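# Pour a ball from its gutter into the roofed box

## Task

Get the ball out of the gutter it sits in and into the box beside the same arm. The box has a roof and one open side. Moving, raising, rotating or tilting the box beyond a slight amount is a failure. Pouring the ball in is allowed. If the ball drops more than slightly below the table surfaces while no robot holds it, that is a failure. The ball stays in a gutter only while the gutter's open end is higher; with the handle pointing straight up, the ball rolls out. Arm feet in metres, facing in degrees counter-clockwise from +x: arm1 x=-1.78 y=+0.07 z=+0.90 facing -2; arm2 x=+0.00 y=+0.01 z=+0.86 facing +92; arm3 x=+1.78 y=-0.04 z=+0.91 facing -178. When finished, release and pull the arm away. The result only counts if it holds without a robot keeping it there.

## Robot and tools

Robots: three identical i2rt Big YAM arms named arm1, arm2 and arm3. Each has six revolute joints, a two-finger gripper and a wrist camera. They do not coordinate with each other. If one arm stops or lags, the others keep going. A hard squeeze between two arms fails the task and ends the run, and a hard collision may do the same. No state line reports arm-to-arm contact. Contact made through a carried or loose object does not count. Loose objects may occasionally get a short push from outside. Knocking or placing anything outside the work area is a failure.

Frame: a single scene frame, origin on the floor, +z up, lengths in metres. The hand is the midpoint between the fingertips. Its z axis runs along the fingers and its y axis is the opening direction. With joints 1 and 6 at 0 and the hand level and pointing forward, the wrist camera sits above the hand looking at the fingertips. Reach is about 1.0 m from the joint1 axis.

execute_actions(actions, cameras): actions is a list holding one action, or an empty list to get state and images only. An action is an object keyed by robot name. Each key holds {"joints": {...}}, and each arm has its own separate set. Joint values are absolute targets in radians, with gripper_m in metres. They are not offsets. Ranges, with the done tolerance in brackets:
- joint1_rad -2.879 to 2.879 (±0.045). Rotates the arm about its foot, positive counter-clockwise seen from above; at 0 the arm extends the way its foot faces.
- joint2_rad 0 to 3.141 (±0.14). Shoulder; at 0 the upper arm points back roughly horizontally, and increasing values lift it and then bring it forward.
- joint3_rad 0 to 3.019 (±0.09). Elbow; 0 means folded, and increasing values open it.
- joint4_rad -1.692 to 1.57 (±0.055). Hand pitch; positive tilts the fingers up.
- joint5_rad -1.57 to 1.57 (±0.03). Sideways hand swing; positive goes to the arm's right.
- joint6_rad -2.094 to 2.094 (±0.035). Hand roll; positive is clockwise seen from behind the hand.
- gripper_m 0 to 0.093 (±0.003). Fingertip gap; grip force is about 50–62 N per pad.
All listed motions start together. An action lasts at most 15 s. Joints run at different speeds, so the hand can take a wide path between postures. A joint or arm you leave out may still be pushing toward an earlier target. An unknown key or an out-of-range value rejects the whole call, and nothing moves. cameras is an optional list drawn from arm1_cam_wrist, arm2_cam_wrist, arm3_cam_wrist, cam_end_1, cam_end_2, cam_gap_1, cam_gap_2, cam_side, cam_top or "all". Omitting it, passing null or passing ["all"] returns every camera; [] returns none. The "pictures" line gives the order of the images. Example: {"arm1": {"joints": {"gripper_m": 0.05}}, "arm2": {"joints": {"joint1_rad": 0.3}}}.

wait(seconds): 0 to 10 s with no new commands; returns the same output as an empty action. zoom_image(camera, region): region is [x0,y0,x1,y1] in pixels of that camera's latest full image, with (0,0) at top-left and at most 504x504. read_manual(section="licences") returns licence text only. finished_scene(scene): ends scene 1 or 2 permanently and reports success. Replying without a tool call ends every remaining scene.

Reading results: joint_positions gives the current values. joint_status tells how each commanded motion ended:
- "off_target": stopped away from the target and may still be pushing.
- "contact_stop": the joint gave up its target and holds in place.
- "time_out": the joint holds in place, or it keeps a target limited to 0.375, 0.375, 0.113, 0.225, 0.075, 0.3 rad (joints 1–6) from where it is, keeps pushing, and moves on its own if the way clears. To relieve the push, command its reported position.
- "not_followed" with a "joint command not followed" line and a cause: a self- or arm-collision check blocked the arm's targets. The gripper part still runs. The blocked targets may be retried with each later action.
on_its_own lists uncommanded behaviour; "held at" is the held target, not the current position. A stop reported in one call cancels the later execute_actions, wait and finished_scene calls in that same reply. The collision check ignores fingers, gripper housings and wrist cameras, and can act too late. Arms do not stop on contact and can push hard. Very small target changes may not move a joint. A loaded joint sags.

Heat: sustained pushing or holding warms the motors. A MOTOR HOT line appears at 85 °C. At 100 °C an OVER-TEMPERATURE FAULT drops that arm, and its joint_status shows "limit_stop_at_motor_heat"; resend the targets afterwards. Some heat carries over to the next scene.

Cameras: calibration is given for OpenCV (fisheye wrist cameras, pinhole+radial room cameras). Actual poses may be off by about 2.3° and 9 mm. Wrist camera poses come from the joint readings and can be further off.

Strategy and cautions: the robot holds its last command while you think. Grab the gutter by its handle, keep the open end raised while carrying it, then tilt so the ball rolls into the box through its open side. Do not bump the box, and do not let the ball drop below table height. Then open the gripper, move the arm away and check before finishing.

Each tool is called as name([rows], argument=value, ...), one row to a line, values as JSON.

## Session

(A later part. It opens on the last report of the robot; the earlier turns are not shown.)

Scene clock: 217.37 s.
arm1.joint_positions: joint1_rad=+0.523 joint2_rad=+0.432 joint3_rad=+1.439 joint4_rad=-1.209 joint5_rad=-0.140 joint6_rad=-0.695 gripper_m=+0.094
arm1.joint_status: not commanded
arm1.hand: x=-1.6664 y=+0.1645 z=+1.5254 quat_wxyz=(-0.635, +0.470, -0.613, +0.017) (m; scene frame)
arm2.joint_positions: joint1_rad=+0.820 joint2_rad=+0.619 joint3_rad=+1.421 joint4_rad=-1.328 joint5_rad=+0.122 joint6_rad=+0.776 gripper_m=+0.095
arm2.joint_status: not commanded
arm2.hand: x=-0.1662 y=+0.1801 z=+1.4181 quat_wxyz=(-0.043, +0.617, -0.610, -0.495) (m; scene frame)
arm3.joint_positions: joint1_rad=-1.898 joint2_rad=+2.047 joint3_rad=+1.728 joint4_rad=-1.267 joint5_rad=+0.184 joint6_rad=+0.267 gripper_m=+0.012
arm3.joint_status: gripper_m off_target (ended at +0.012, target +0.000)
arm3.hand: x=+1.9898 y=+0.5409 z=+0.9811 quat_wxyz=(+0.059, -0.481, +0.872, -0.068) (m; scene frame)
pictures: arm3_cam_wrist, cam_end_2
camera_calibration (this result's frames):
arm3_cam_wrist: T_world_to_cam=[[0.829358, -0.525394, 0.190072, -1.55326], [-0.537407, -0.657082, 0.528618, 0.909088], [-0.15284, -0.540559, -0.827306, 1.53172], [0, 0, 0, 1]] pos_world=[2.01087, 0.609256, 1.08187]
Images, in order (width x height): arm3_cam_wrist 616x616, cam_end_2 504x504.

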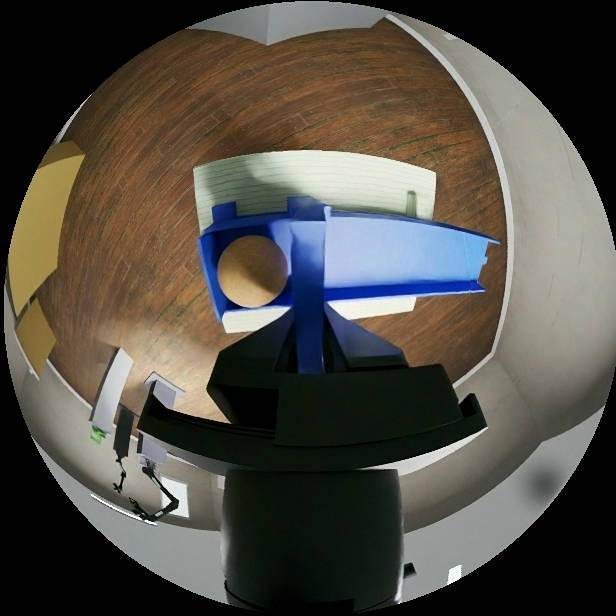

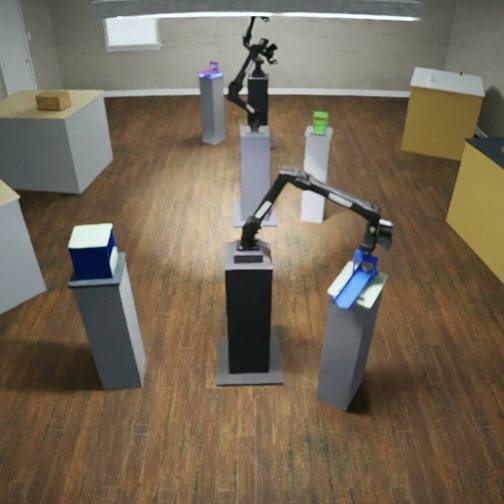

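execute_actions([
  {"arm3": {"joints": {"joint1_rad": -1.898, "joint2_rad": 1.89, "joint3_rad": 1.735, "joint4_rad": -1.39, "joint5_rad": 0.55, "joint6_rad": 0.1, "gripper_m": 0.0}}},
], cameras=["arm3_cam_wrist", "cam_end_2", "cam_side"])

Scene clock: 257.00 s.
arm1.joint_positions: joint1_rad=+0.523 joint2_rad=+0.432 joint3_rad=+1.439 joint4_rad=-1.209 joint5_rad=-0.140 joint6_rad=-0.695 gripper_m=+0.094
arm1.joint_status: not commanded
arm1.hand: x=-1.6664 y=+0.1645 z=+1.5254 quat_wxyz=(-0.635, +0.470, -0.613, +0.017) (m; scene frame)
arm2.joint_positions: joint1_rad=+0.820 joint2_rad=+0.619 joint3_rad=+1.421 joint4_rad=-1.328 joint5_rad=+0.122 joint6_rad=+0.776 gripper_m=+0.095
arm2.joint_status: not commanded
arm2.hand: x=-0.1662 y=+0.1801 z=+1.4181 quat_wxyz=(-0.043, +0.617, -0.610, -0.495) (m; scene frame)
arm3.joint_positions: joint1_rad=-1.896 joint2_rad=+1.897 joint3_rad=+1.726 joint4_rad=-1.383 joint5_rad=+0.541 joint6_rad=+0.110 gripper_m=+0.012
arm3.joint_status: gripper_m off_target (ended at +0.012, target +0.000); the others done
arm3.hand: x=+2.0363 y=+0.4981 z=+1.0886 quat_wxyz=(+0.177, -0.528, +0.806, -0.197) (m; scene frame)
pictures: arm3_cam_wrist, cam_end_2, cam_side
camera_calibration (this result's frames):
arm3_cam_wrist: T_world_to_cam=[[0.775236, -0.36026, 0.518866, -1.96466], [-0.598743, -0.680838, 0.42186, 1.10205], [0.201284, -0.637709, -0.743514, 0.840707], [0, 0, 0, 1]] pos_world=[2.0137, 0.578655, 1.17956]
Images, in order (width x height): arm3_cam_wrist 616x616, cam_end_2 504x504, cam_side 504x504.

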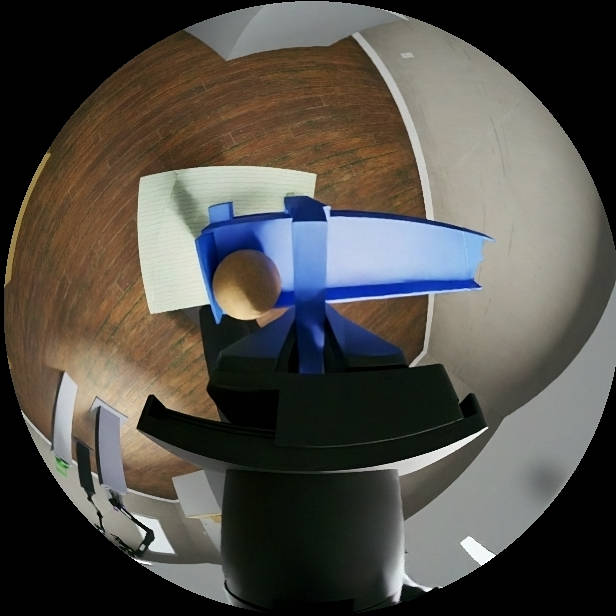

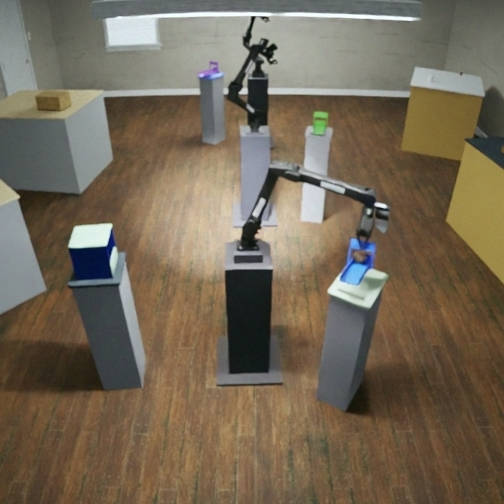

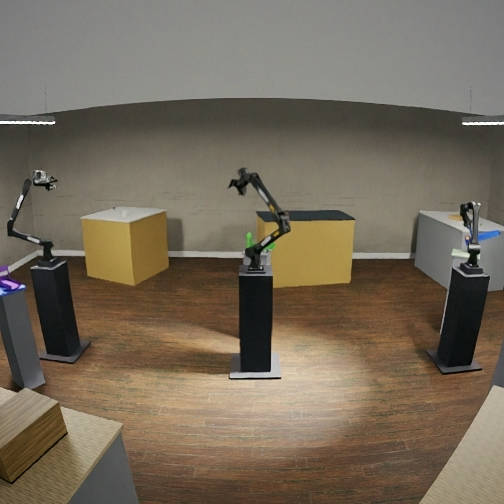

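execute_actions([
  {"arm3": {"joints": {"joint1_rad": -0.2, "joint2_rad": 1.35, "joint3_rad": 1.30, "joint4_rad": -0.97, "joint5_rad": 0.55, "joint6_rad": -0.8, "gripper_m": 0.0}}},
], cameras=["arm3_cam_wrist", "cam_end_2", "cam_side"])

Scene clock: 271.47 s.
arm1.joint_positions: joint1_rad=+0.523 joint2_rad=+0.432 joint3_rad=+1.439 joint4_rad=-1.209 joint5_rad=-0.140 joint6_rad=-0.695 gripper_m=+0.094
arm1.joint_status: not commanded
arm1.hand: x=-1.6664 y=+0.1645 z=+1.5254 quat_wxyz=(-0.635, +0.470, -0.613, +0.017) (m; scene frame)
arm2.joint_positions: joint1_rad=+0.820 joint2_rad=+0.619 joint3_rad=+1.421 joint4_rad=-1.328 joint5_rad=+0.122 joint6_rad=+0.776 gripper_m=+0.095
arm2.joint_status: not commanded
arm2.hand: x=-0.1662 y=+0.1801 z=+1.4181 quat_wxyz=(-0.043, +0.617, -0.610, -0.495) (m; scene frame)
arm3.joint_positions: joint1_rad=-0.193 joint2_rad=+1.359 joint3_rad=+1.299 joint4_rad=-0.979 joint5_rad=+0.541 joint6_rad=-0.790 gripper_m=+0.012
arm3.joint_status: gripper_m off_target (ended at +0.012, target +0.000); the others done
arm3.hand: x=+1.2996 y=+0.1296 z=+1.2088 quat_wxyz=(+0.348, -0.905, -0.220, +0.108) (m; scene frame)
pictures: arm3_cam_wrist, cam_end_2, cam_side
camera_calibration (this result's frames):
arm3_cam_wrist: T_world_to_cam=[[-0.319544, 0.650717, 0.688809, -0.502356], [0.923844, 0.052289, 0.379181, -1.66279], [0.210723, 0.757518, -0.61787, 0.49837], [0, 0, 0, 1]] pos_world=[1.27062, 0.0363134, 1.28445]
Images, in order (width x height): arm3_cam_wrist 616x616, cam_end_2 504x504, cam_side 504x504.

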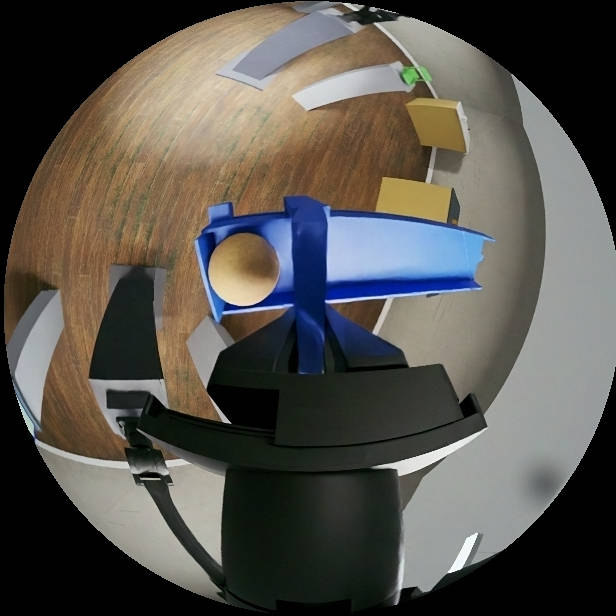

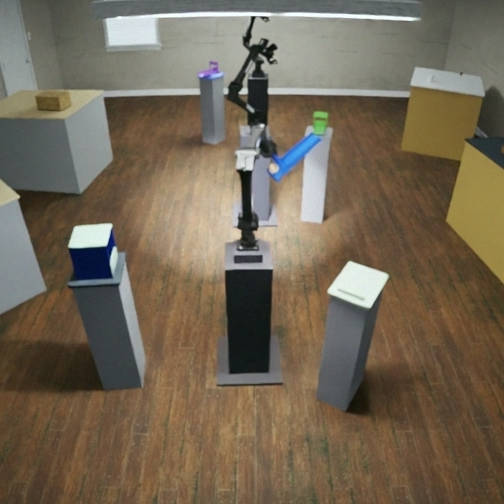

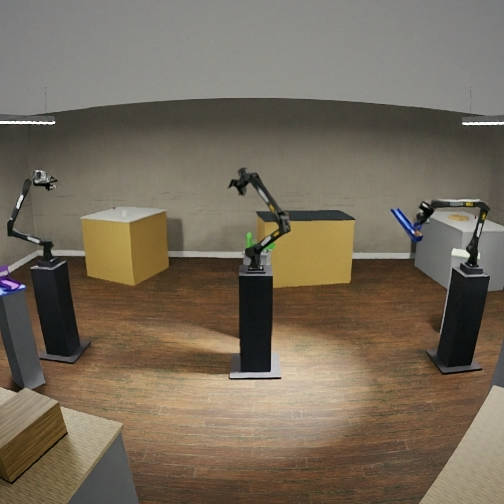

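execute_actions([
  {"arm3": {"joints": {"joint1_rad": 1.61, "joint2_rad": 0.88, "joint3_rad": 0.84, "joint4_rad": -0.974, "joint5_rad": 0.0, "joint6_rad": -1.58, "gripper_m": 0.0}}},
], cameras=["arm3_cam_wrist", "cam_end_2", "cam_end_1", "cam_top"])

Scene clock: 277.03 s.
arm1.joint_positions: joint1_rad=+0.523 joint2_rad=+0.432 joint3_rad=+1.439 joint4_rad=-1.209 joint5_rad=-0.140 joint6_rad=-0.695 gripper_m=+0.094
arm1.joint_status: not commanded
arm1.hand: x=-1.6664 y=+0.1645 z=+1.5254 quat_wxyz=(-0.635, +0.470, -0.613, +0.017) (m; scene frame)
arm2.joint_positions: joint1_rad=+0.820 joint2_rad=+0.619 joint3_rad=+1.421 joint4_rad=-1.328 joint5_rad=+0.122 joint6_rad=+0.776 gripper_m=+0.095
arm2.joint_status: not commanded
arm2.hand: x=-0.1662 y=+0.1801 z=+1.4181 quat_wxyz=(-0.043, +0.617, -0.610, -0.495) (m; scene frame)
arm3.joint_positions: joint1_rad=+1.607 joint2_rad=+0.891 joint3_rad=+0.841 joint4_rad=-0.979 joint5_rad=+0.000 joint6_rad=-1.571 gripper_m=+0.012
arm3.joint_status: gripper_m off_target (ended at +0.012, target +0.000); the others done
arm3.hand: x=+1.8036 y=-0.3829 z=+1.1410 quat_wxyz=(-0.008, +0.033, -0.964, +0.265) (m; scene frame)
pictures: arm3_cam_wrist, cam_end_1, cam_end_2, cam_top
camera_calibration (this result's frames):
arm3_cam_wrist: T_world_to_cam=[[0.0603727, -0.849578, 0.523996, -1.03276], [-0.839122, 0.241102, 0.48759, 1.05242], [-0.540582, -0.469134, -0.698344, 1.7157], [0, 0, 0, 1]] pos_world=[1.87294, -0.32626, 1.22617]
Images, in order (width x height): arm3_cam_wrist 616x616, cam_end_1 504x504, cam_end_2 504x504, cam_top 504x504.

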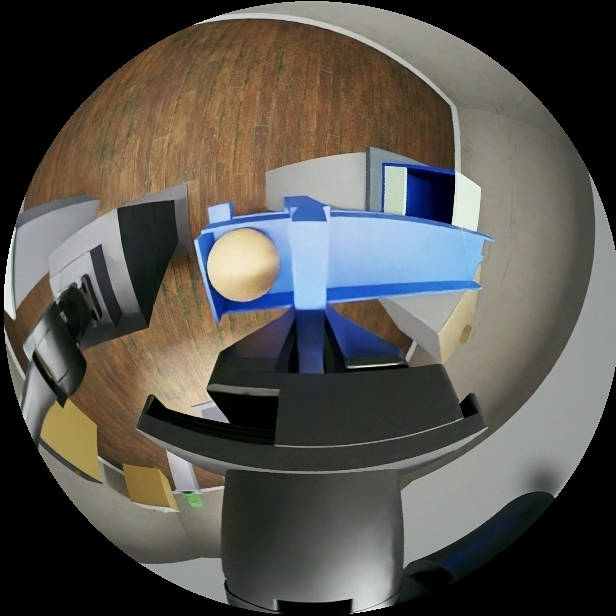

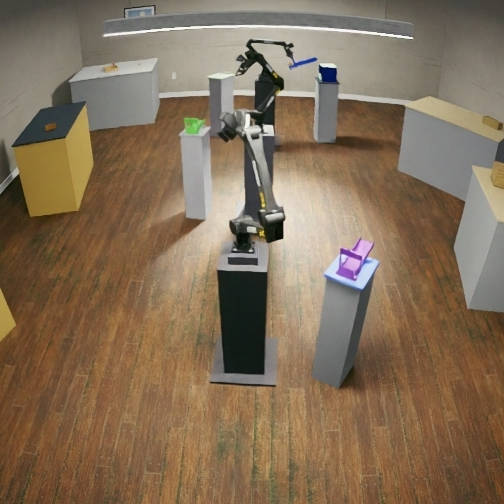

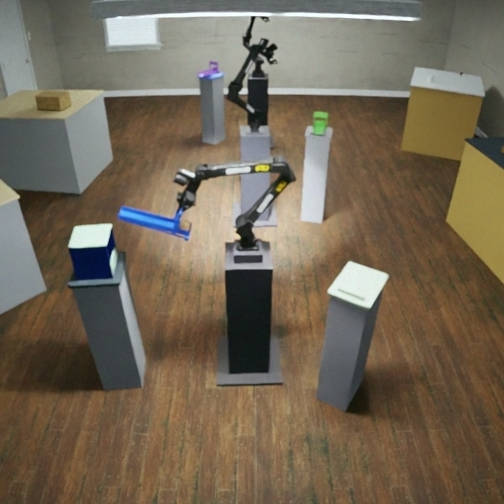

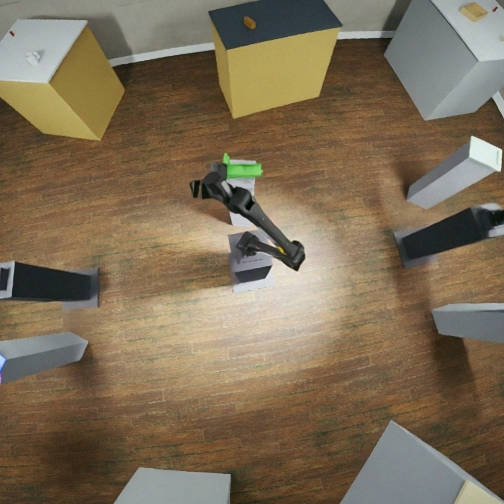

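zoom_image(camera="cam_end_2", region=[50, 150, 230, 300])

zoom_image(camera="arm3_cam_wrist", region=[340, 130, 520, 310])

zoom_image(camera="cam_end_1", region=[270, 35, 350, 95])

Region (50, 150, 230, 300) of cam_end_2's 504x504 image, scaled by 2.800, with more detail than that image has.

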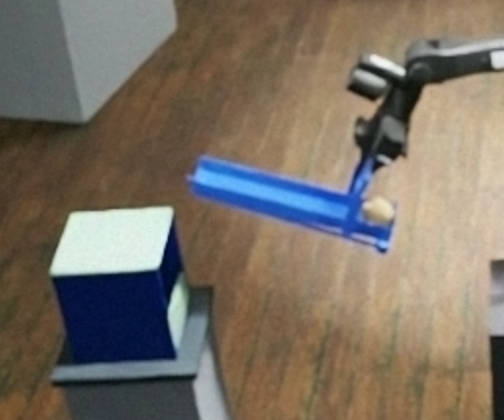

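Region (340, 130, 520, 310) of arm3_cam_wrist's 616x616 image, scaled by 2.800, with more detail than that image has.

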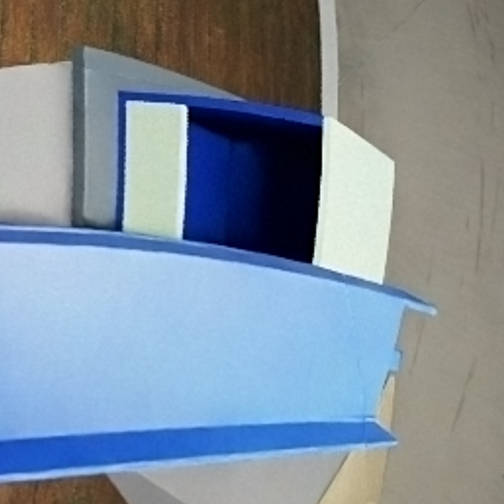

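Region (270, 35, 350, 95) of cam_end_1's 504x504 image, scaled by 6.300, with more detail than that image has; it fills the top 378 rows of this view, and the rest is white.

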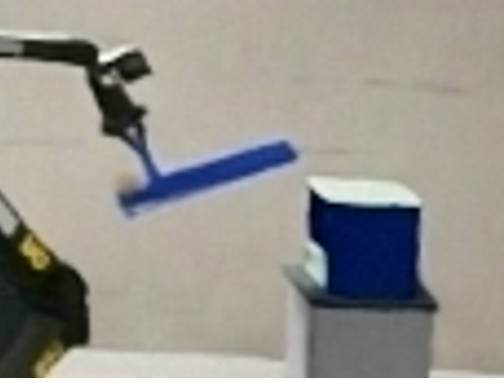

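execute_actions([
  {"arm3": {"joints": {"joint1_rad": 1.68, "joint2_rad": 1.045, "joint3_rad": 0.632, "joint4_rad": -0.80, "joint5_rad": 0.0, "joint6_rad": -1.58, "gripper_m": 0.0}}},
], cameras=["arm3_cam_wrist", "cam_end_2", "cam_end_1"])

zoom_image(camera="cam_end_2", region=[50, 170, 230, 310])

zoom_image(camera="arm3_cam_wrist", region=[400, 150, 600, 350])

zoom_image(camera="cam_end_1", region=[270, 35, 350, 95])

Scene clock: 330.13 s.
arm1.joint_positions: joint1_rad=+0.523 joint2_rad=+0.432 joint3_rad=+1.439 joint4_rad=-1.209 joint5_rad=-0.140 joint6_rad=-0.695 gripper_m=+0.094
arm1.joint_status: not commanded
arm1.hand: x=-1.6664 y=+0.1645 z=+1.5254 quat_wxyz=(-0.635, +0.470, -0.613, +0.017) (m; scene frame)
arm2.joint_positions: joint1_rad=+0.820 joint2_rad=+0.619 joint3_rad=+1.421 joint4_rad=-1.328 joint5_rad=+0.122 joint6_rad=+0.776 gripper_m=+0.095
arm2.joint_status: not commanded
arm2.hand: x=-0.1662 y=+0.1801 z=+1.4181 quat_wxyz=(-0.043, +0.617, -0.610, -0.495) (m; scene frame)
arm3.joint_positions: joint1_rad=+1.678 joint2_rad=+1.066 joint3_rad=+0.611 joint4_rad=-0.818 joint5_rad=+0.000 joint6_rad=-1.571 gripper_m=+0.012
arm3.joint_status: gripper_m off_target (ended at +0.012, target +0.000); the others done
arm3.hand: x=+1.8229 y=-0.3487 z=+0.9953 quat_wxyz=(-0.009, +0.069, -0.987, +0.145) (m; scene frame)
pictures: arm3_cam_wrist, cam_end_1, cam_end_2
camera_calibration (this result's frames):
arm3_cam_wrist: T_world_to_cam=[[0.133457, -0.943668, 0.302788, -0.874338], [-0.836484, 0.0565919, 0.545062, 1.00507], [-0.531492, -0.32602, -0.78181, 1.75684], [0, 0, 0, 1]] pos_world=[1.89116, -0.309197, 1.09043]
Images, in order (width x height): arm3_cam_wrist 616x616, cam_end_1 504x504, cam_end_2 504x504.

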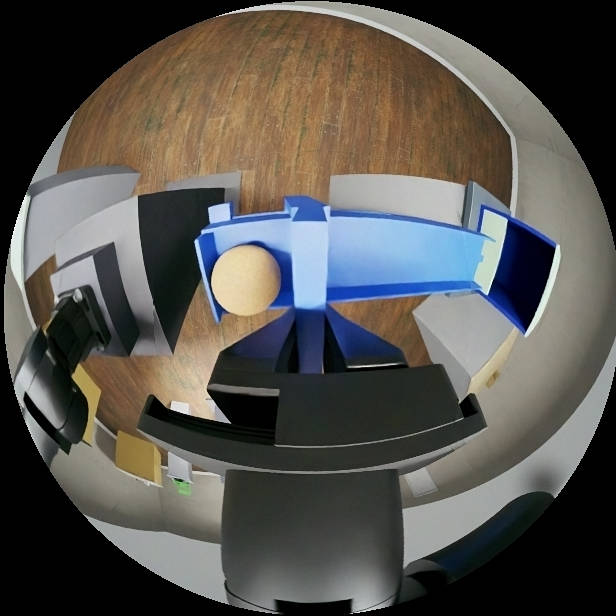

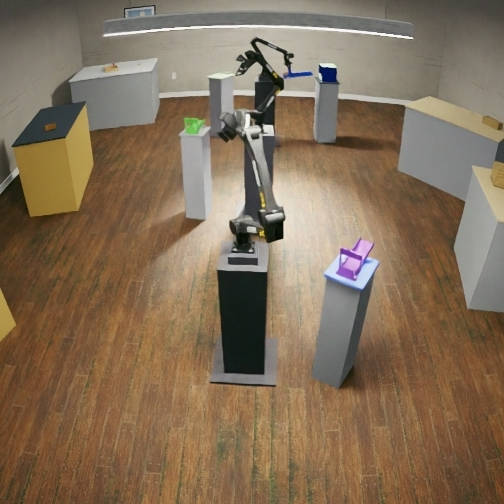

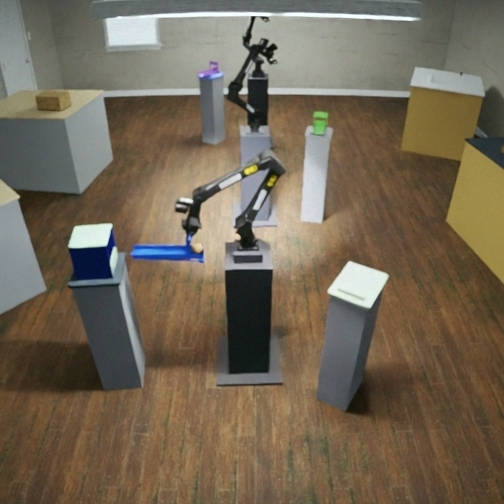

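Region (50, 170, 230, 310) of cam_end_2's 504x504 image, scaled by 2.800, with more detail than that image has.

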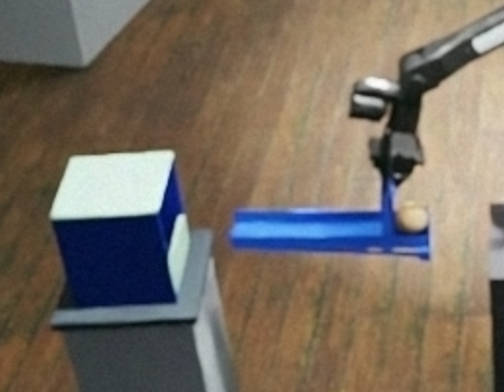

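Region (400, 150, 600, 350) of arm3_cam_wrist's 616x616 image, scaled by 2.520, with more detail than that image has.

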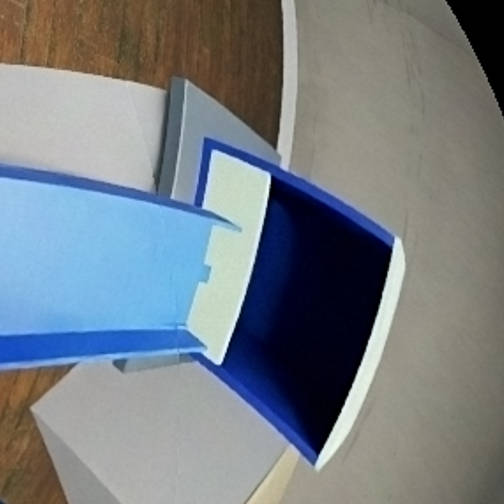

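Region (270, 35, 350, 95) of cam_end_1's 504x504 image, scaled by 6.300, with more detail than that image has; it fills the top 378 rows of this view, and the rest is white.

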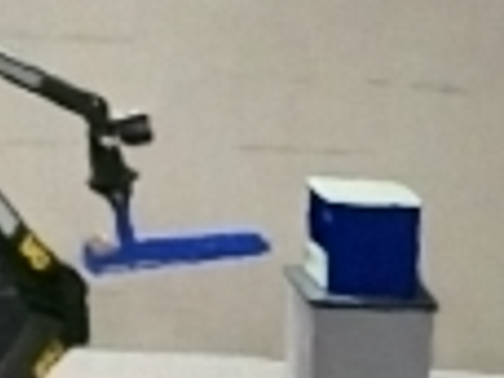

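execute_actions([
  {"arm3": {"joints": {"joint1_rad": 1.69, "joint2_rad": 1.17, "joint3_rad": 0.79, "joint4_rad": -0.815, "joint5_rad": 0.0, "joint6_rad": -1.58, "gripper_m": 0.0}}},
], cameras=["arm3_cam_wrist", "cam_end_2", "cam_end_1"])

zoom_image(camera="cam_end_2", region=[50, 170, 230, 310])

zoom_image(camera="arm3_cam_wrist", region=[400, 150, 600, 350])

zoom_image(camera="cam_end_1", region=[270, 35, 350, 95])

Scene clock: 349.50 s.
arm1.joint_positions: joint1_rad=+0.523 joint2_rad=+0.432 joint3_rad=+1.439 joint4_rad=-1.209 joint5_rad=-0.140 joint6_rad=-0.695 gripper_m=+0.094
arm1.joint_status: not commanded
arm1.hand: x=-1.6664 y=+0.1645 z=+1.5254 quat_wxyz=(-0.635, +0.470, -0.613, +0.017) (m; scene frame)
arm2.joint_positions: joint1_rad=+0.820 joint2_rad=+0.619 joint3_rad=+1.421 joint4_rad=-1.328 joint5_rad=+0.122 joint6_rad=+0.776 gripper_m=+0.095
arm2.joint_status: not commanded
arm2.hand: x=-0.1662 y=+0.1801 z=+1.4181 quat_wxyz=(-0.043, +0.617, -0.610, -0.495) (m; scene frame)
arm3.joint_positions: joint1_rad=+1.678 joint2_rad=+1.175 joint3_rad=+0.731 joint4_rad=-0.819 joint5_rad=+0.000 joint6_rad=-1.572 gripper_m=+0.012
arm3.joint_status: gripper_m off_target (ended at +0.012, target +0.000); the others done
arm3.hand: x=+1.8294 y=-0.3927 z=+1.0108 quat_wxyz=(-0.009, +0.069, -0.986, +0.150) (m; scene frame)
pictures: arm3_cam_wrist, cam_end_1, cam_end_2
camera_calibration (this result's frames):
arm3_cam_wrist: T_world_to_cam=[[0.13415, -0.940489, 0.312224, -0.931029], [-0.837238, 0.0609847, 0.543428, 1.00924], [-0.530129, -0.334306, -0.779232, 1.74966], [0, 0, 0, 1]] pos_world=[1.89741, -0.352249, 1.10563]
Images, in order (width x height): arm3_cam_wrist 616x616, cam_end_1 504x504, cam_end_2 504x504.

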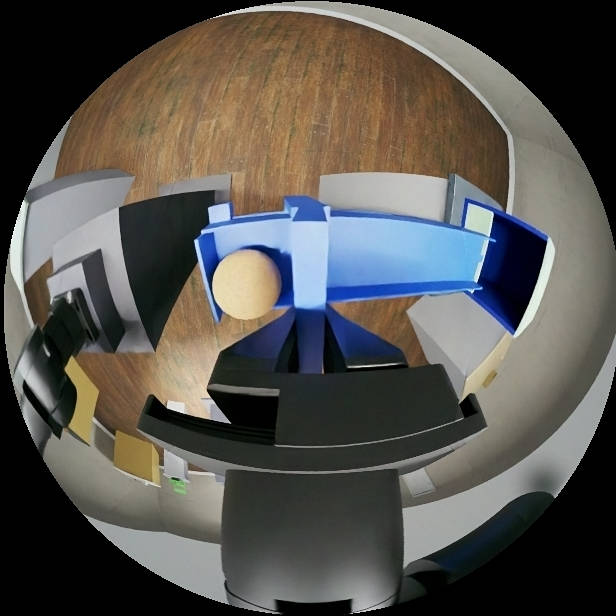

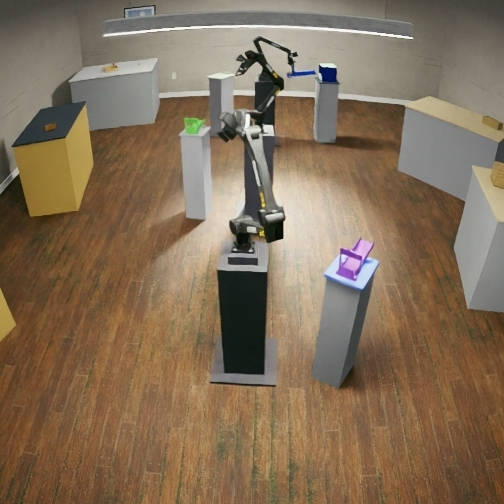

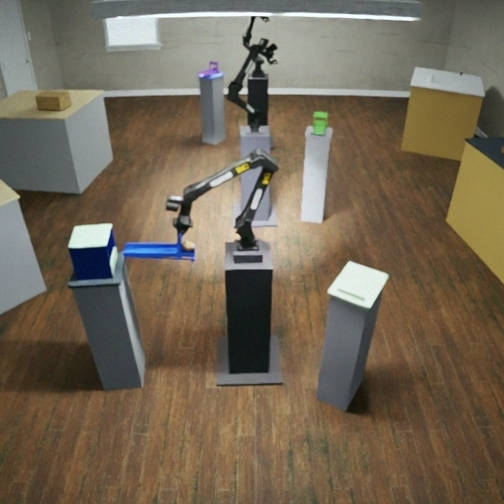

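Region (50, 170, 230, 310) of cam_end_2's 504x504 image, scaled by 2.800, with more detail than that image has.

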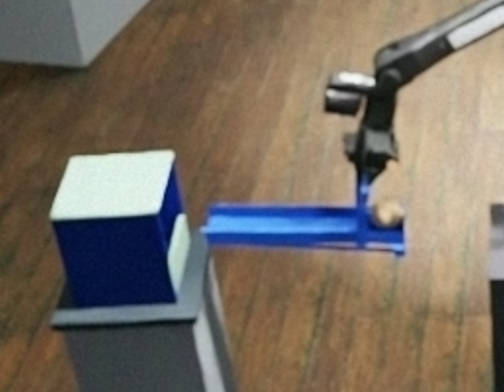

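Region (400, 150, 600, 350) of arm3_cam_wrist's 616x616 image, scaled by 2.520, with more detail than that image has.

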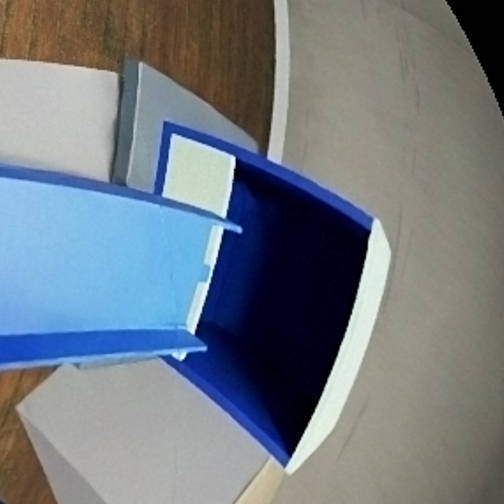

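Region (270, 35, 350, 95) of cam_end_1's 504x504 image, scaled by 6.300, with more detail than that image has; it fills the top 378 rows of this view, and the rest is white.

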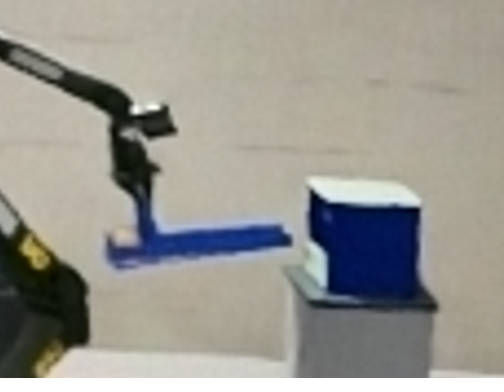

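execute_actions([
  {"arm3": {"joints": {"joint1_rad": 1.69, "joint2_rad": 1.17, "joint3_rad": 0.85, "joint4_rad": -0.815, "joint5_rad": 0.0, "joint6_rad": -1.58, "gripper_m": 0.0}}},
], cameras=["arm3_cam_wrist", "cam_end_2", "cam_end_1"])

zoom_image(camera="cam_end_2", region=[50, 170, 230, 310])

zoom_image(camera="cam_end_1", region=[270, 35, 350, 95])

Scene clock: 358.93 s.
arm1.joint_positions: joint1_rad=+0.523 joint2_rad=+0.432 joint3_rad=+1.439 joint4_rad=-1.209 joint5_rad=-0.140 joint6_rad=-0.695 gripper_m=+0.094
arm1.joint_status: not commanded
arm1.hand: x=-1.6664 y=+0.1645 z=+1.5254 quat_wxyz=(-0.635, +0.470, -0.613, +0.017) (m; scene frame)
arm2.joint_positions: joint1_rad=+0.820 joint2_rad=+0.619 joint3_rad=+1.421 joint4_rad=-1.328 joint5_rad=+0.122 joint6_rad=+0.776 gripper_m=+0.095
arm2.joint_status: not commanded
arm2.hand: x=-0.1662 y=+0.1801 z=+1.4181 quat_wxyz=(-0.043, +0.617, -0.610, -0.495) (m; scene frame)
arm3.joint_positions: joint1_rad=+1.678 joint2_rad=+1.175 joint3_rad=+0.785 joint4_rad=-0.819 joint5_rad=+0.000 joint6_rad=-1.572 gripper_m=+0.012
arm3.joint_status: gripper_m off_target (ended at +0.012, target +0.000); the others done
arm3.hand: x=+1.8323 y=-0.4135 z=+1.0337 quat_wxyz=(-0.011, +0.069, -0.982, +0.177) (m; scene frame)
pictures: arm3_cam_wrist, cam_end_1, cam_end_2
camera_calibration (this result's frames):
arm3_cam_wrist: T_world_to_cam=[[0.131742, -0.922489, 0.362846, -0.99859], [-0.841248, 0.0895768, 0.533176, 1.03024], [-0.524352, -0.375485, -0.764242, 1.71909], [0, 0, 0, 1]] pos_world=[1.89965, -0.367981, 1.12684]
Images, in order (width x height): arm3_cam_wrist 616x616, cam_end_1 504x504, cam_end_2 504x504.

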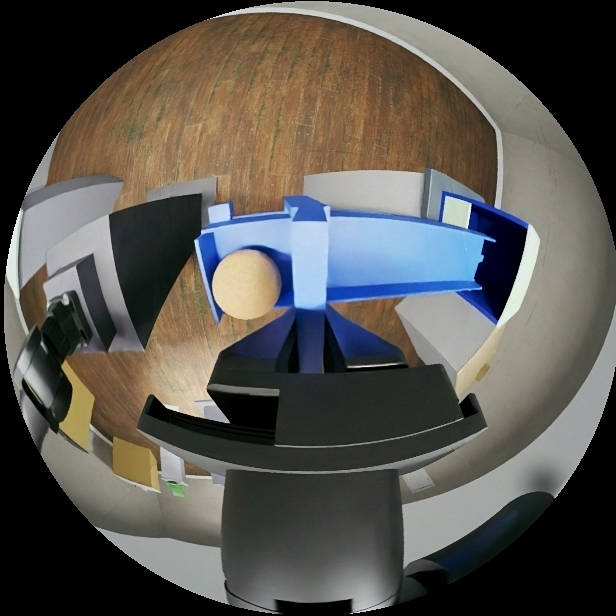

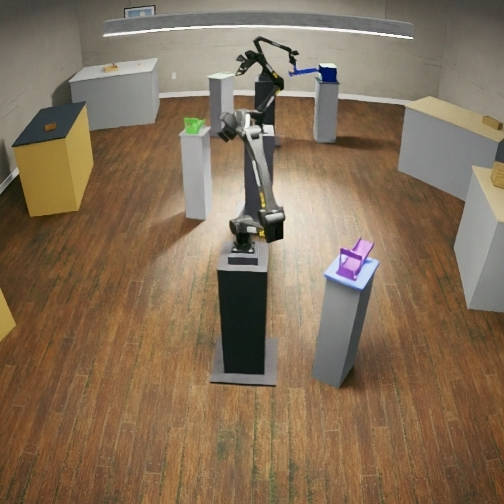

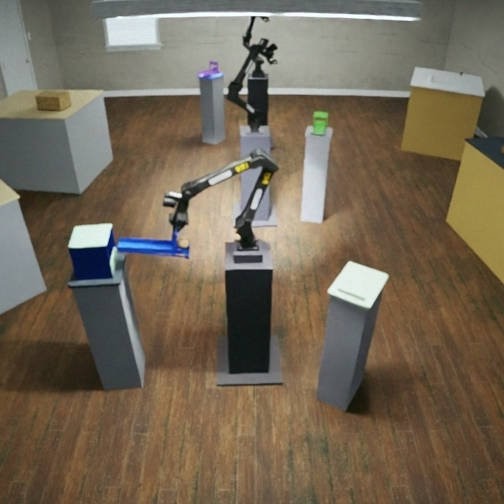

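Region (50, 170, 230, 310) of cam_end_2's 504x504 image, scaled by 2.800, with more detail than that image has.

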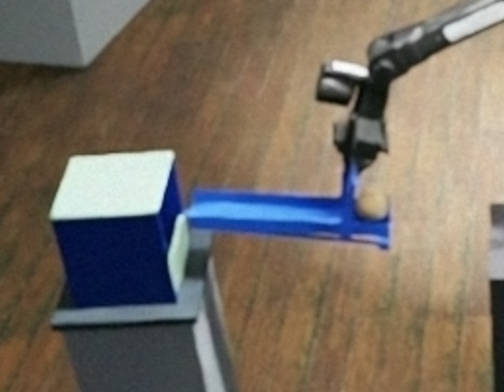

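Region (270, 35, 350, 95) of cam_end_1's 504x504 image, scaled by 6.300, with more detail than that image has; it fills the top 378 rows of this view, and the rest is white.

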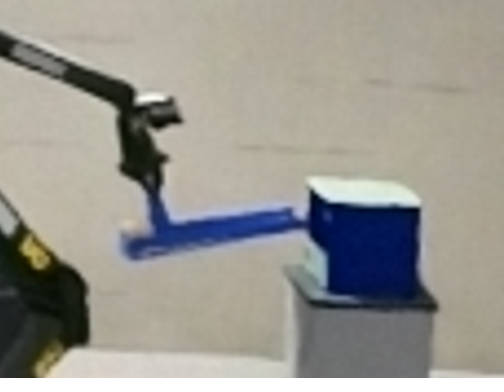

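execute_actions([
  {"arm3": {"joints": {"joint1_rad": 1.69, "joint2_rad": 1.445, "joint3_rad": 1.115, "joint4_rad": -0.815, "joint5_rad": 0.0, "joint6_rad": -1.58, "gripper_m": 0.0}}},
], cameras=["arm3_cam_wrist", "cam_end_2", "cam_end_1"])

zoom_image(camera="cam_end_2", region=[50, 170, 230, 310])

zoom_image(camera="cam_end_1", region=[270, 35, 350, 95])

Scene clock: 390.73 s.
arm1.joint_positions: joint1_rad=+0.523 joint2_rad=+0.432 joint3_rad=+1.439 joint4_rad=-1.209 joint5_rad=-0.140 joint6_rad=-0.695 gripper_m=+0.094
arm1.joint_status: not commanded
arm1.hand: x=-1.6664 y=+0.1645 z=+1.5254 quat_wxyz=(-0.635, +0.470, -0.613, +0.017) (m; scene frame)
arm2.joint_positions: joint1_rad=+0.820 joint2_rad=+0.619 joint3_rad=+1.421 joint4_rad=-1.328 joint5_rad=+0.122 joint6_rad=+0.776 gripper_m=+0.095
arm2.joint_status: not commanded
arm2.hand: x=-0.1662 y=+0.1801 z=+1.4181 quat_wxyz=(-0.043, +0.617, -0.610, -0.495) (m; scene frame)
arm3.joint_positions: joint1_rad=+1.678 joint2_rad=+1.446 joint3_rad=+1.051 joint4_rad=-0.821 joint5_rad=+0.000 joint6_rad=-1.572 gripper_m=+0.012
arm3.joint_status: gripper_m off_target (ended at +0.012, target +0.000); the others done
arm3.hand: x=+1.8463 y=-0.5136 z=+1.0391 quat_wxyz=(-0.011, +0.069, -0.983, +0.173) (m; scene frame)
pictures: arm3_cam_wrist, cam_end_1, cam_end_2
camera_calibration (this result's frames):
arm3_cam_wrist: T_world_to_cam=[[0.132124, -0.925341, 0.35537, -1.08914], [-0.840656, 0.0853536, 0.534801, 1.04316], [-0.525206, -0.369404, -0.766616, 1.7001], [0, 0, 0, 1]] pos_world=[1.91374, -0.468843, 1.13249]
Images, in order (width x height): arm3_cam_wrist 616x616, cam_end_1 504x504, cam_end_2 504x504.

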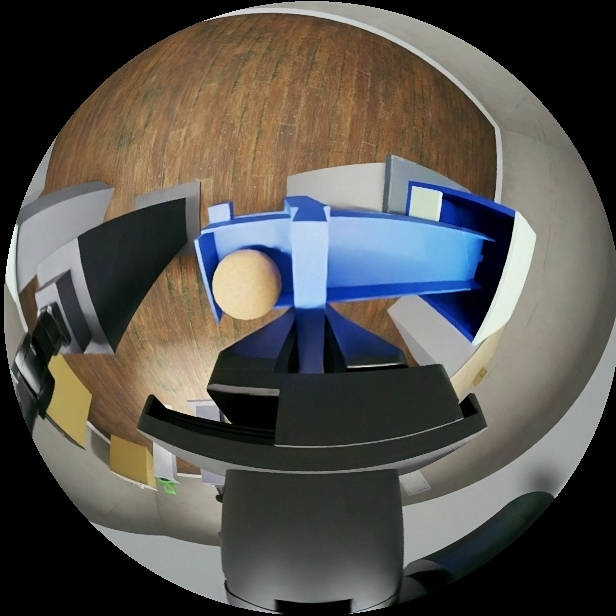

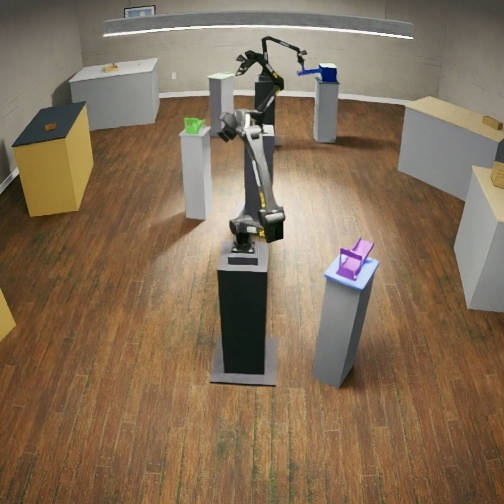

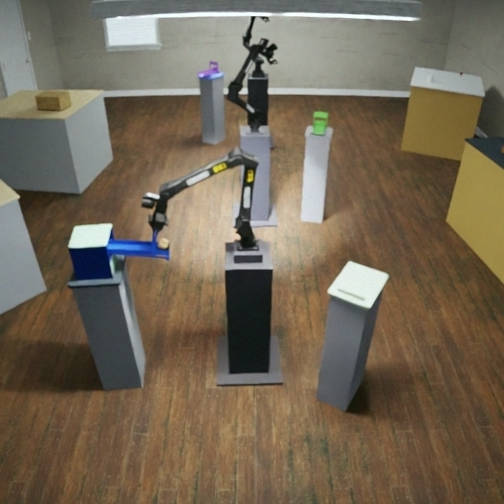

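Region (50, 170, 230, 310) of cam_end_2's 504x504 image, scaled by 2.800, with more detail than that image has.

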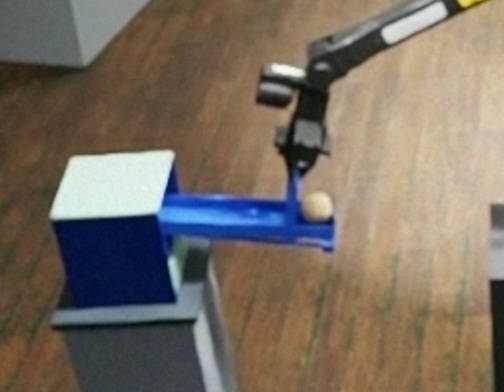

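Region (270, 35, 350, 95) of cam_end_1's 504x504 image, scaled by 6.300, with more detail than that image has; it fills the top 378 rows of this view, and the rest is white.

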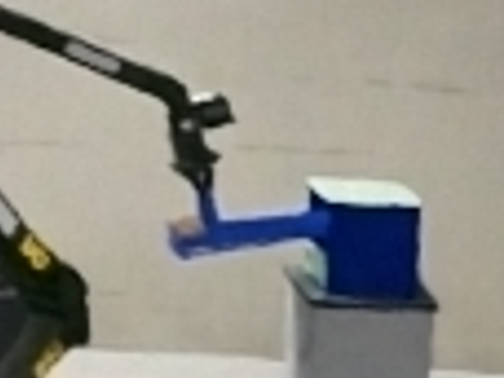

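execute_actions([
  {"arm3": {"joints": {"joint1_rad": 1.69, "joint2_rad": 1.52, "joint3_rad": 1.30, "joint4_rad": -1.07, "joint5_rad": 0.0, "joint6_rad": -1.58, "gripper_m": 0.0}}},
], cameras=["arm3_cam_wrist", "cam_end_2", "cam_end_1"])

zoom_image(camera="cam_end_2", region=[50, 170, 230, 310])

zoom_image(camera="cam_end_1", region=[270, 35, 350, 95])

Scene clock: 395.40 s.
arm1.joint_positions: joint1_rad=+0.523 joint2_rad=+0.432 joint3_rad=+1.439 joint4_rad=-1.209 joint5_rad=-0.140 joint6_rad=-0.695 gripper_m=+0.094
arm1.joint_status: not commanded
arm1.hand: x=-1.6664 y=+0.1645 z=+1.5254 quat_wxyz=(-0.635, +0.470, -0.613, +0.017) (m; scene frame)
arm2.joint_positions: joint1_rad=+0.820 joint2_rad=+0.619 joint3_rad=+1.421 joint4_rad=-1.328 joint5_rad=+0.122 joint6_rad=+0.776 gripper_m=+0.095
arm2.joint_status: not commanded
arm2.hand: x=-0.1662 y=+0.1801 z=+1.4181 quat_wxyz=(-0.043, +0.617, -0.610, -0.495) (m; scene frame)
arm3.joint_positions: joint1_rad=+1.678 joint2_rad=+1.527 joint3_rad=+1.237 joint4_rad=-1.066 joint5_rad=+0.000 joint6_rad=-1.572 gripper_m=+0.012
arm3.joint_status: gripper_m off_target (ended at +0.012, target +0.000); the others done
arm3.hand: x=+1.8479 y=-0.5251 z=+1.0643 quat_wxyz=(-0.006, +0.069, -0.992, +0.104) (m; scene frame)
pictures: arm3_cam_wrist, cam_end_1, cam_end_2
camera_calibration (this result's frames):
arm3_cam_wrist: T_world_to_cam=[[0.137435, -0.965351, 0.221829, -0.997684], [-0.830086, 0.00994168, 0.557547, 0.948745], [-0.540434, -0.260764, -0.799958, 1.83667], [0, 0, 0, 1]] pos_world=[1.91725, -0.49361, 1.1616]
Images, in order (width x height): arm3_cam_wrist 616x616, cam_end_1 504x504, cam_end_2 504x504.

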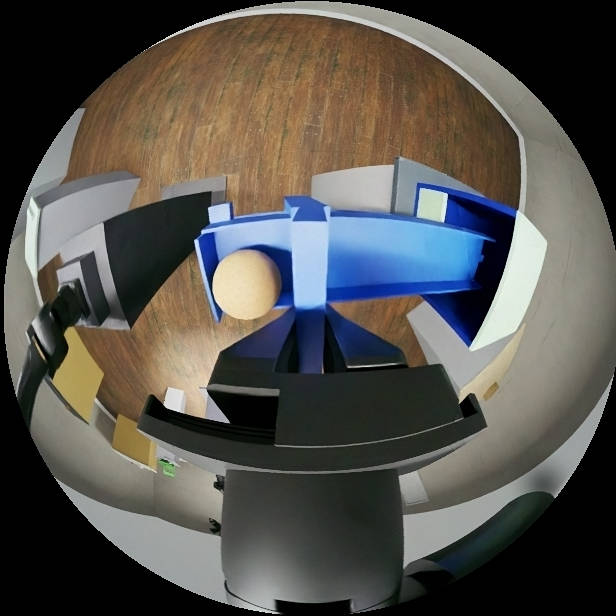

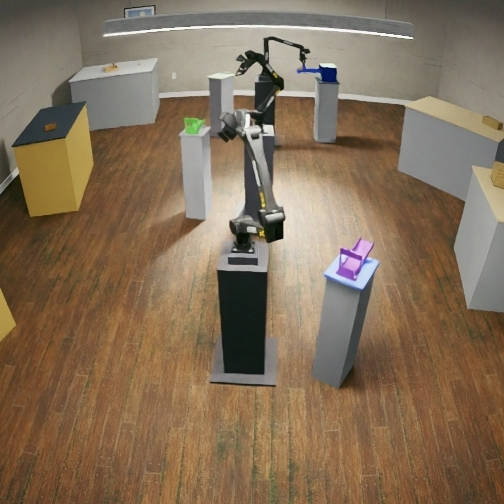

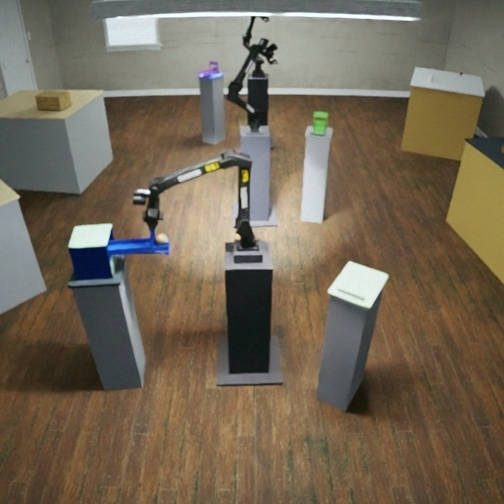

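Region (50, 170, 230, 310) of cam_end_2's 504x504 image, scaled by 2.800, with more detail than that image has.

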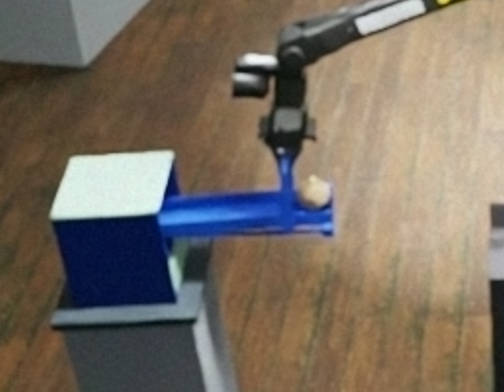

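Region (270, 35, 350, 95) of cam_end_1's 504x504 image, scaled by 6.300, with more detail than that image has; it fills the top 378 rows of this view, and the rest is white.

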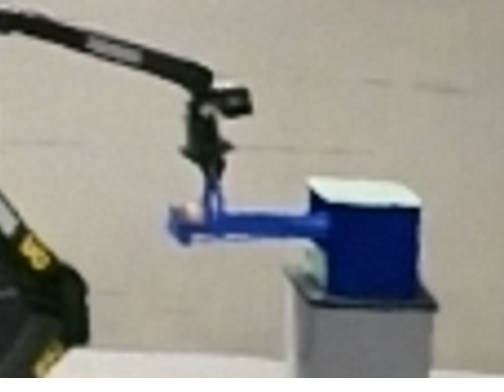

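execute_actions([
  {"arm3": {"joints": {"joint1_rad": 1.69, "joint2_rad": 1.525, "joint3_rad": 1.405, "joint4_rad": -1.305, "joint5_rad": 0.0, "joint6_rad": -1.58, "gripper_m": 0.0}}},
], cameras=["arm3_cam_wrist", "cam_end_2", "cam_end_1"])

Scene clock: 398.60 s.
arm1.joint_positions: joint1_rad=+0.523 joint2_rad=+0.432 joint3_rad=+1.439 joint4_rad=-1.209 joint5_rad=-0.140 joint6_rad=-0.695 gripper_m=+0.094
arm1.joint_status: not commanded
arm1.hand: x=-1.6664 y=+0.1645 z=+1.5254 quat_wxyz=(-0.635, +0.470, -0.613, +0.017) (m; scene frame)
arm2.joint_positions: joint1_rad=+0.820 joint2_rad=+0.619 joint3_rad=+1.421 joint4_rad=-1.328 joint5_rad=+0.122 joint6_rad=+0.776 gripper_m=+0.095
arm2.joint_status: not commanded
arm2.hand: x=-0.1662 y=+0.1801 z=+1.4181 quat_wxyz=(-0.043, +0.617, -0.610, -0.495) (m; scene frame)
arm3.joint_positions: joint1_rad=+1.678 joint2_rad=+1.527 joint3_rad=+1.347 joint4_rad=-1.300 joint5_rad=+0.000 joint6_rad=-1.572 gripper_m=+0.012
arm3.joint_status: gripper_m off_target (ended at +0.012, target +0.000); the others done
arm3.hand: x=+1.8452 y=-0.5052 z=+1.1006 quat_wxyz=(-0.002, +0.070, -0.997, +0.042) (m; scene frame)
pictures: arm3_cam_wrist, cam_end_1, cam_end_2
camera_calibration (this result's frames):
arm3_cam_wrist: T_world_to_cam=[[0.139948, -0.985142, 0.0995462, -0.86619], [-0.82043, -0.0590849, 0.568686, 0.861105], [-0.554354, -0.161257, -0.816509, 1.96362], [0, 0, 0, 1]] pos_world=[1.91624, -0.485794, 1.19984]
Images, in order (width x height): arm3_cam_wrist 616x616, cam_end_1 504x504, cam_end_2 504x504.

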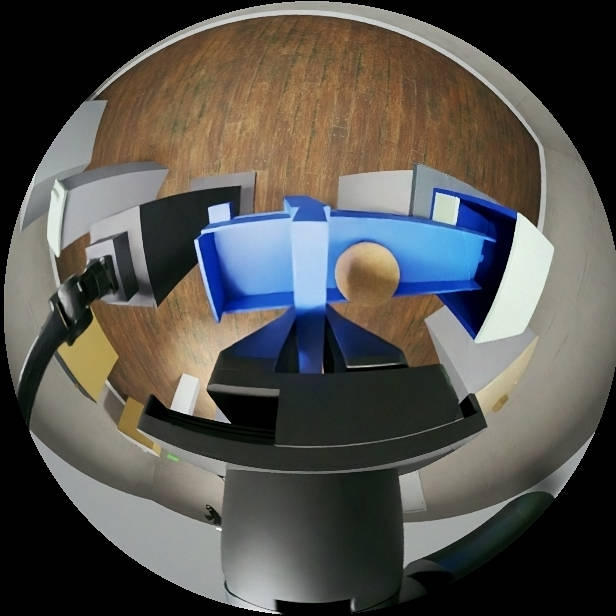

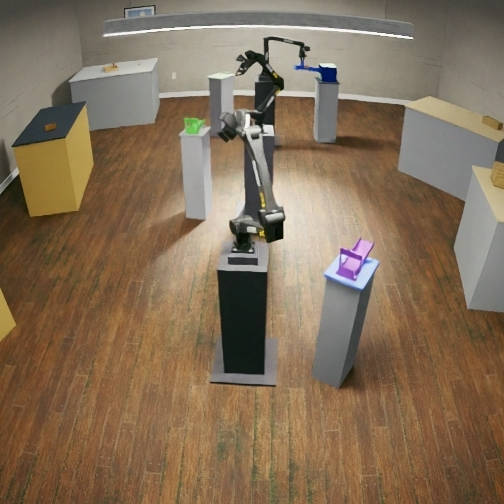

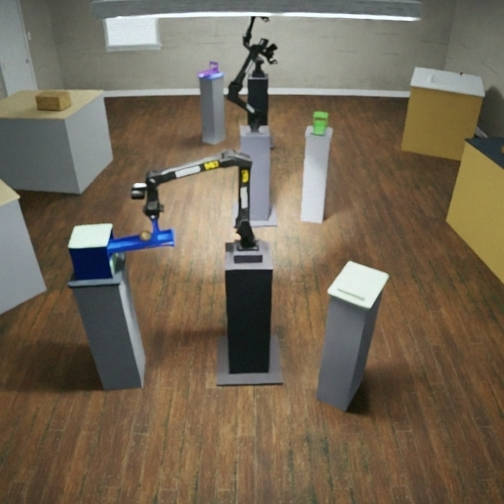

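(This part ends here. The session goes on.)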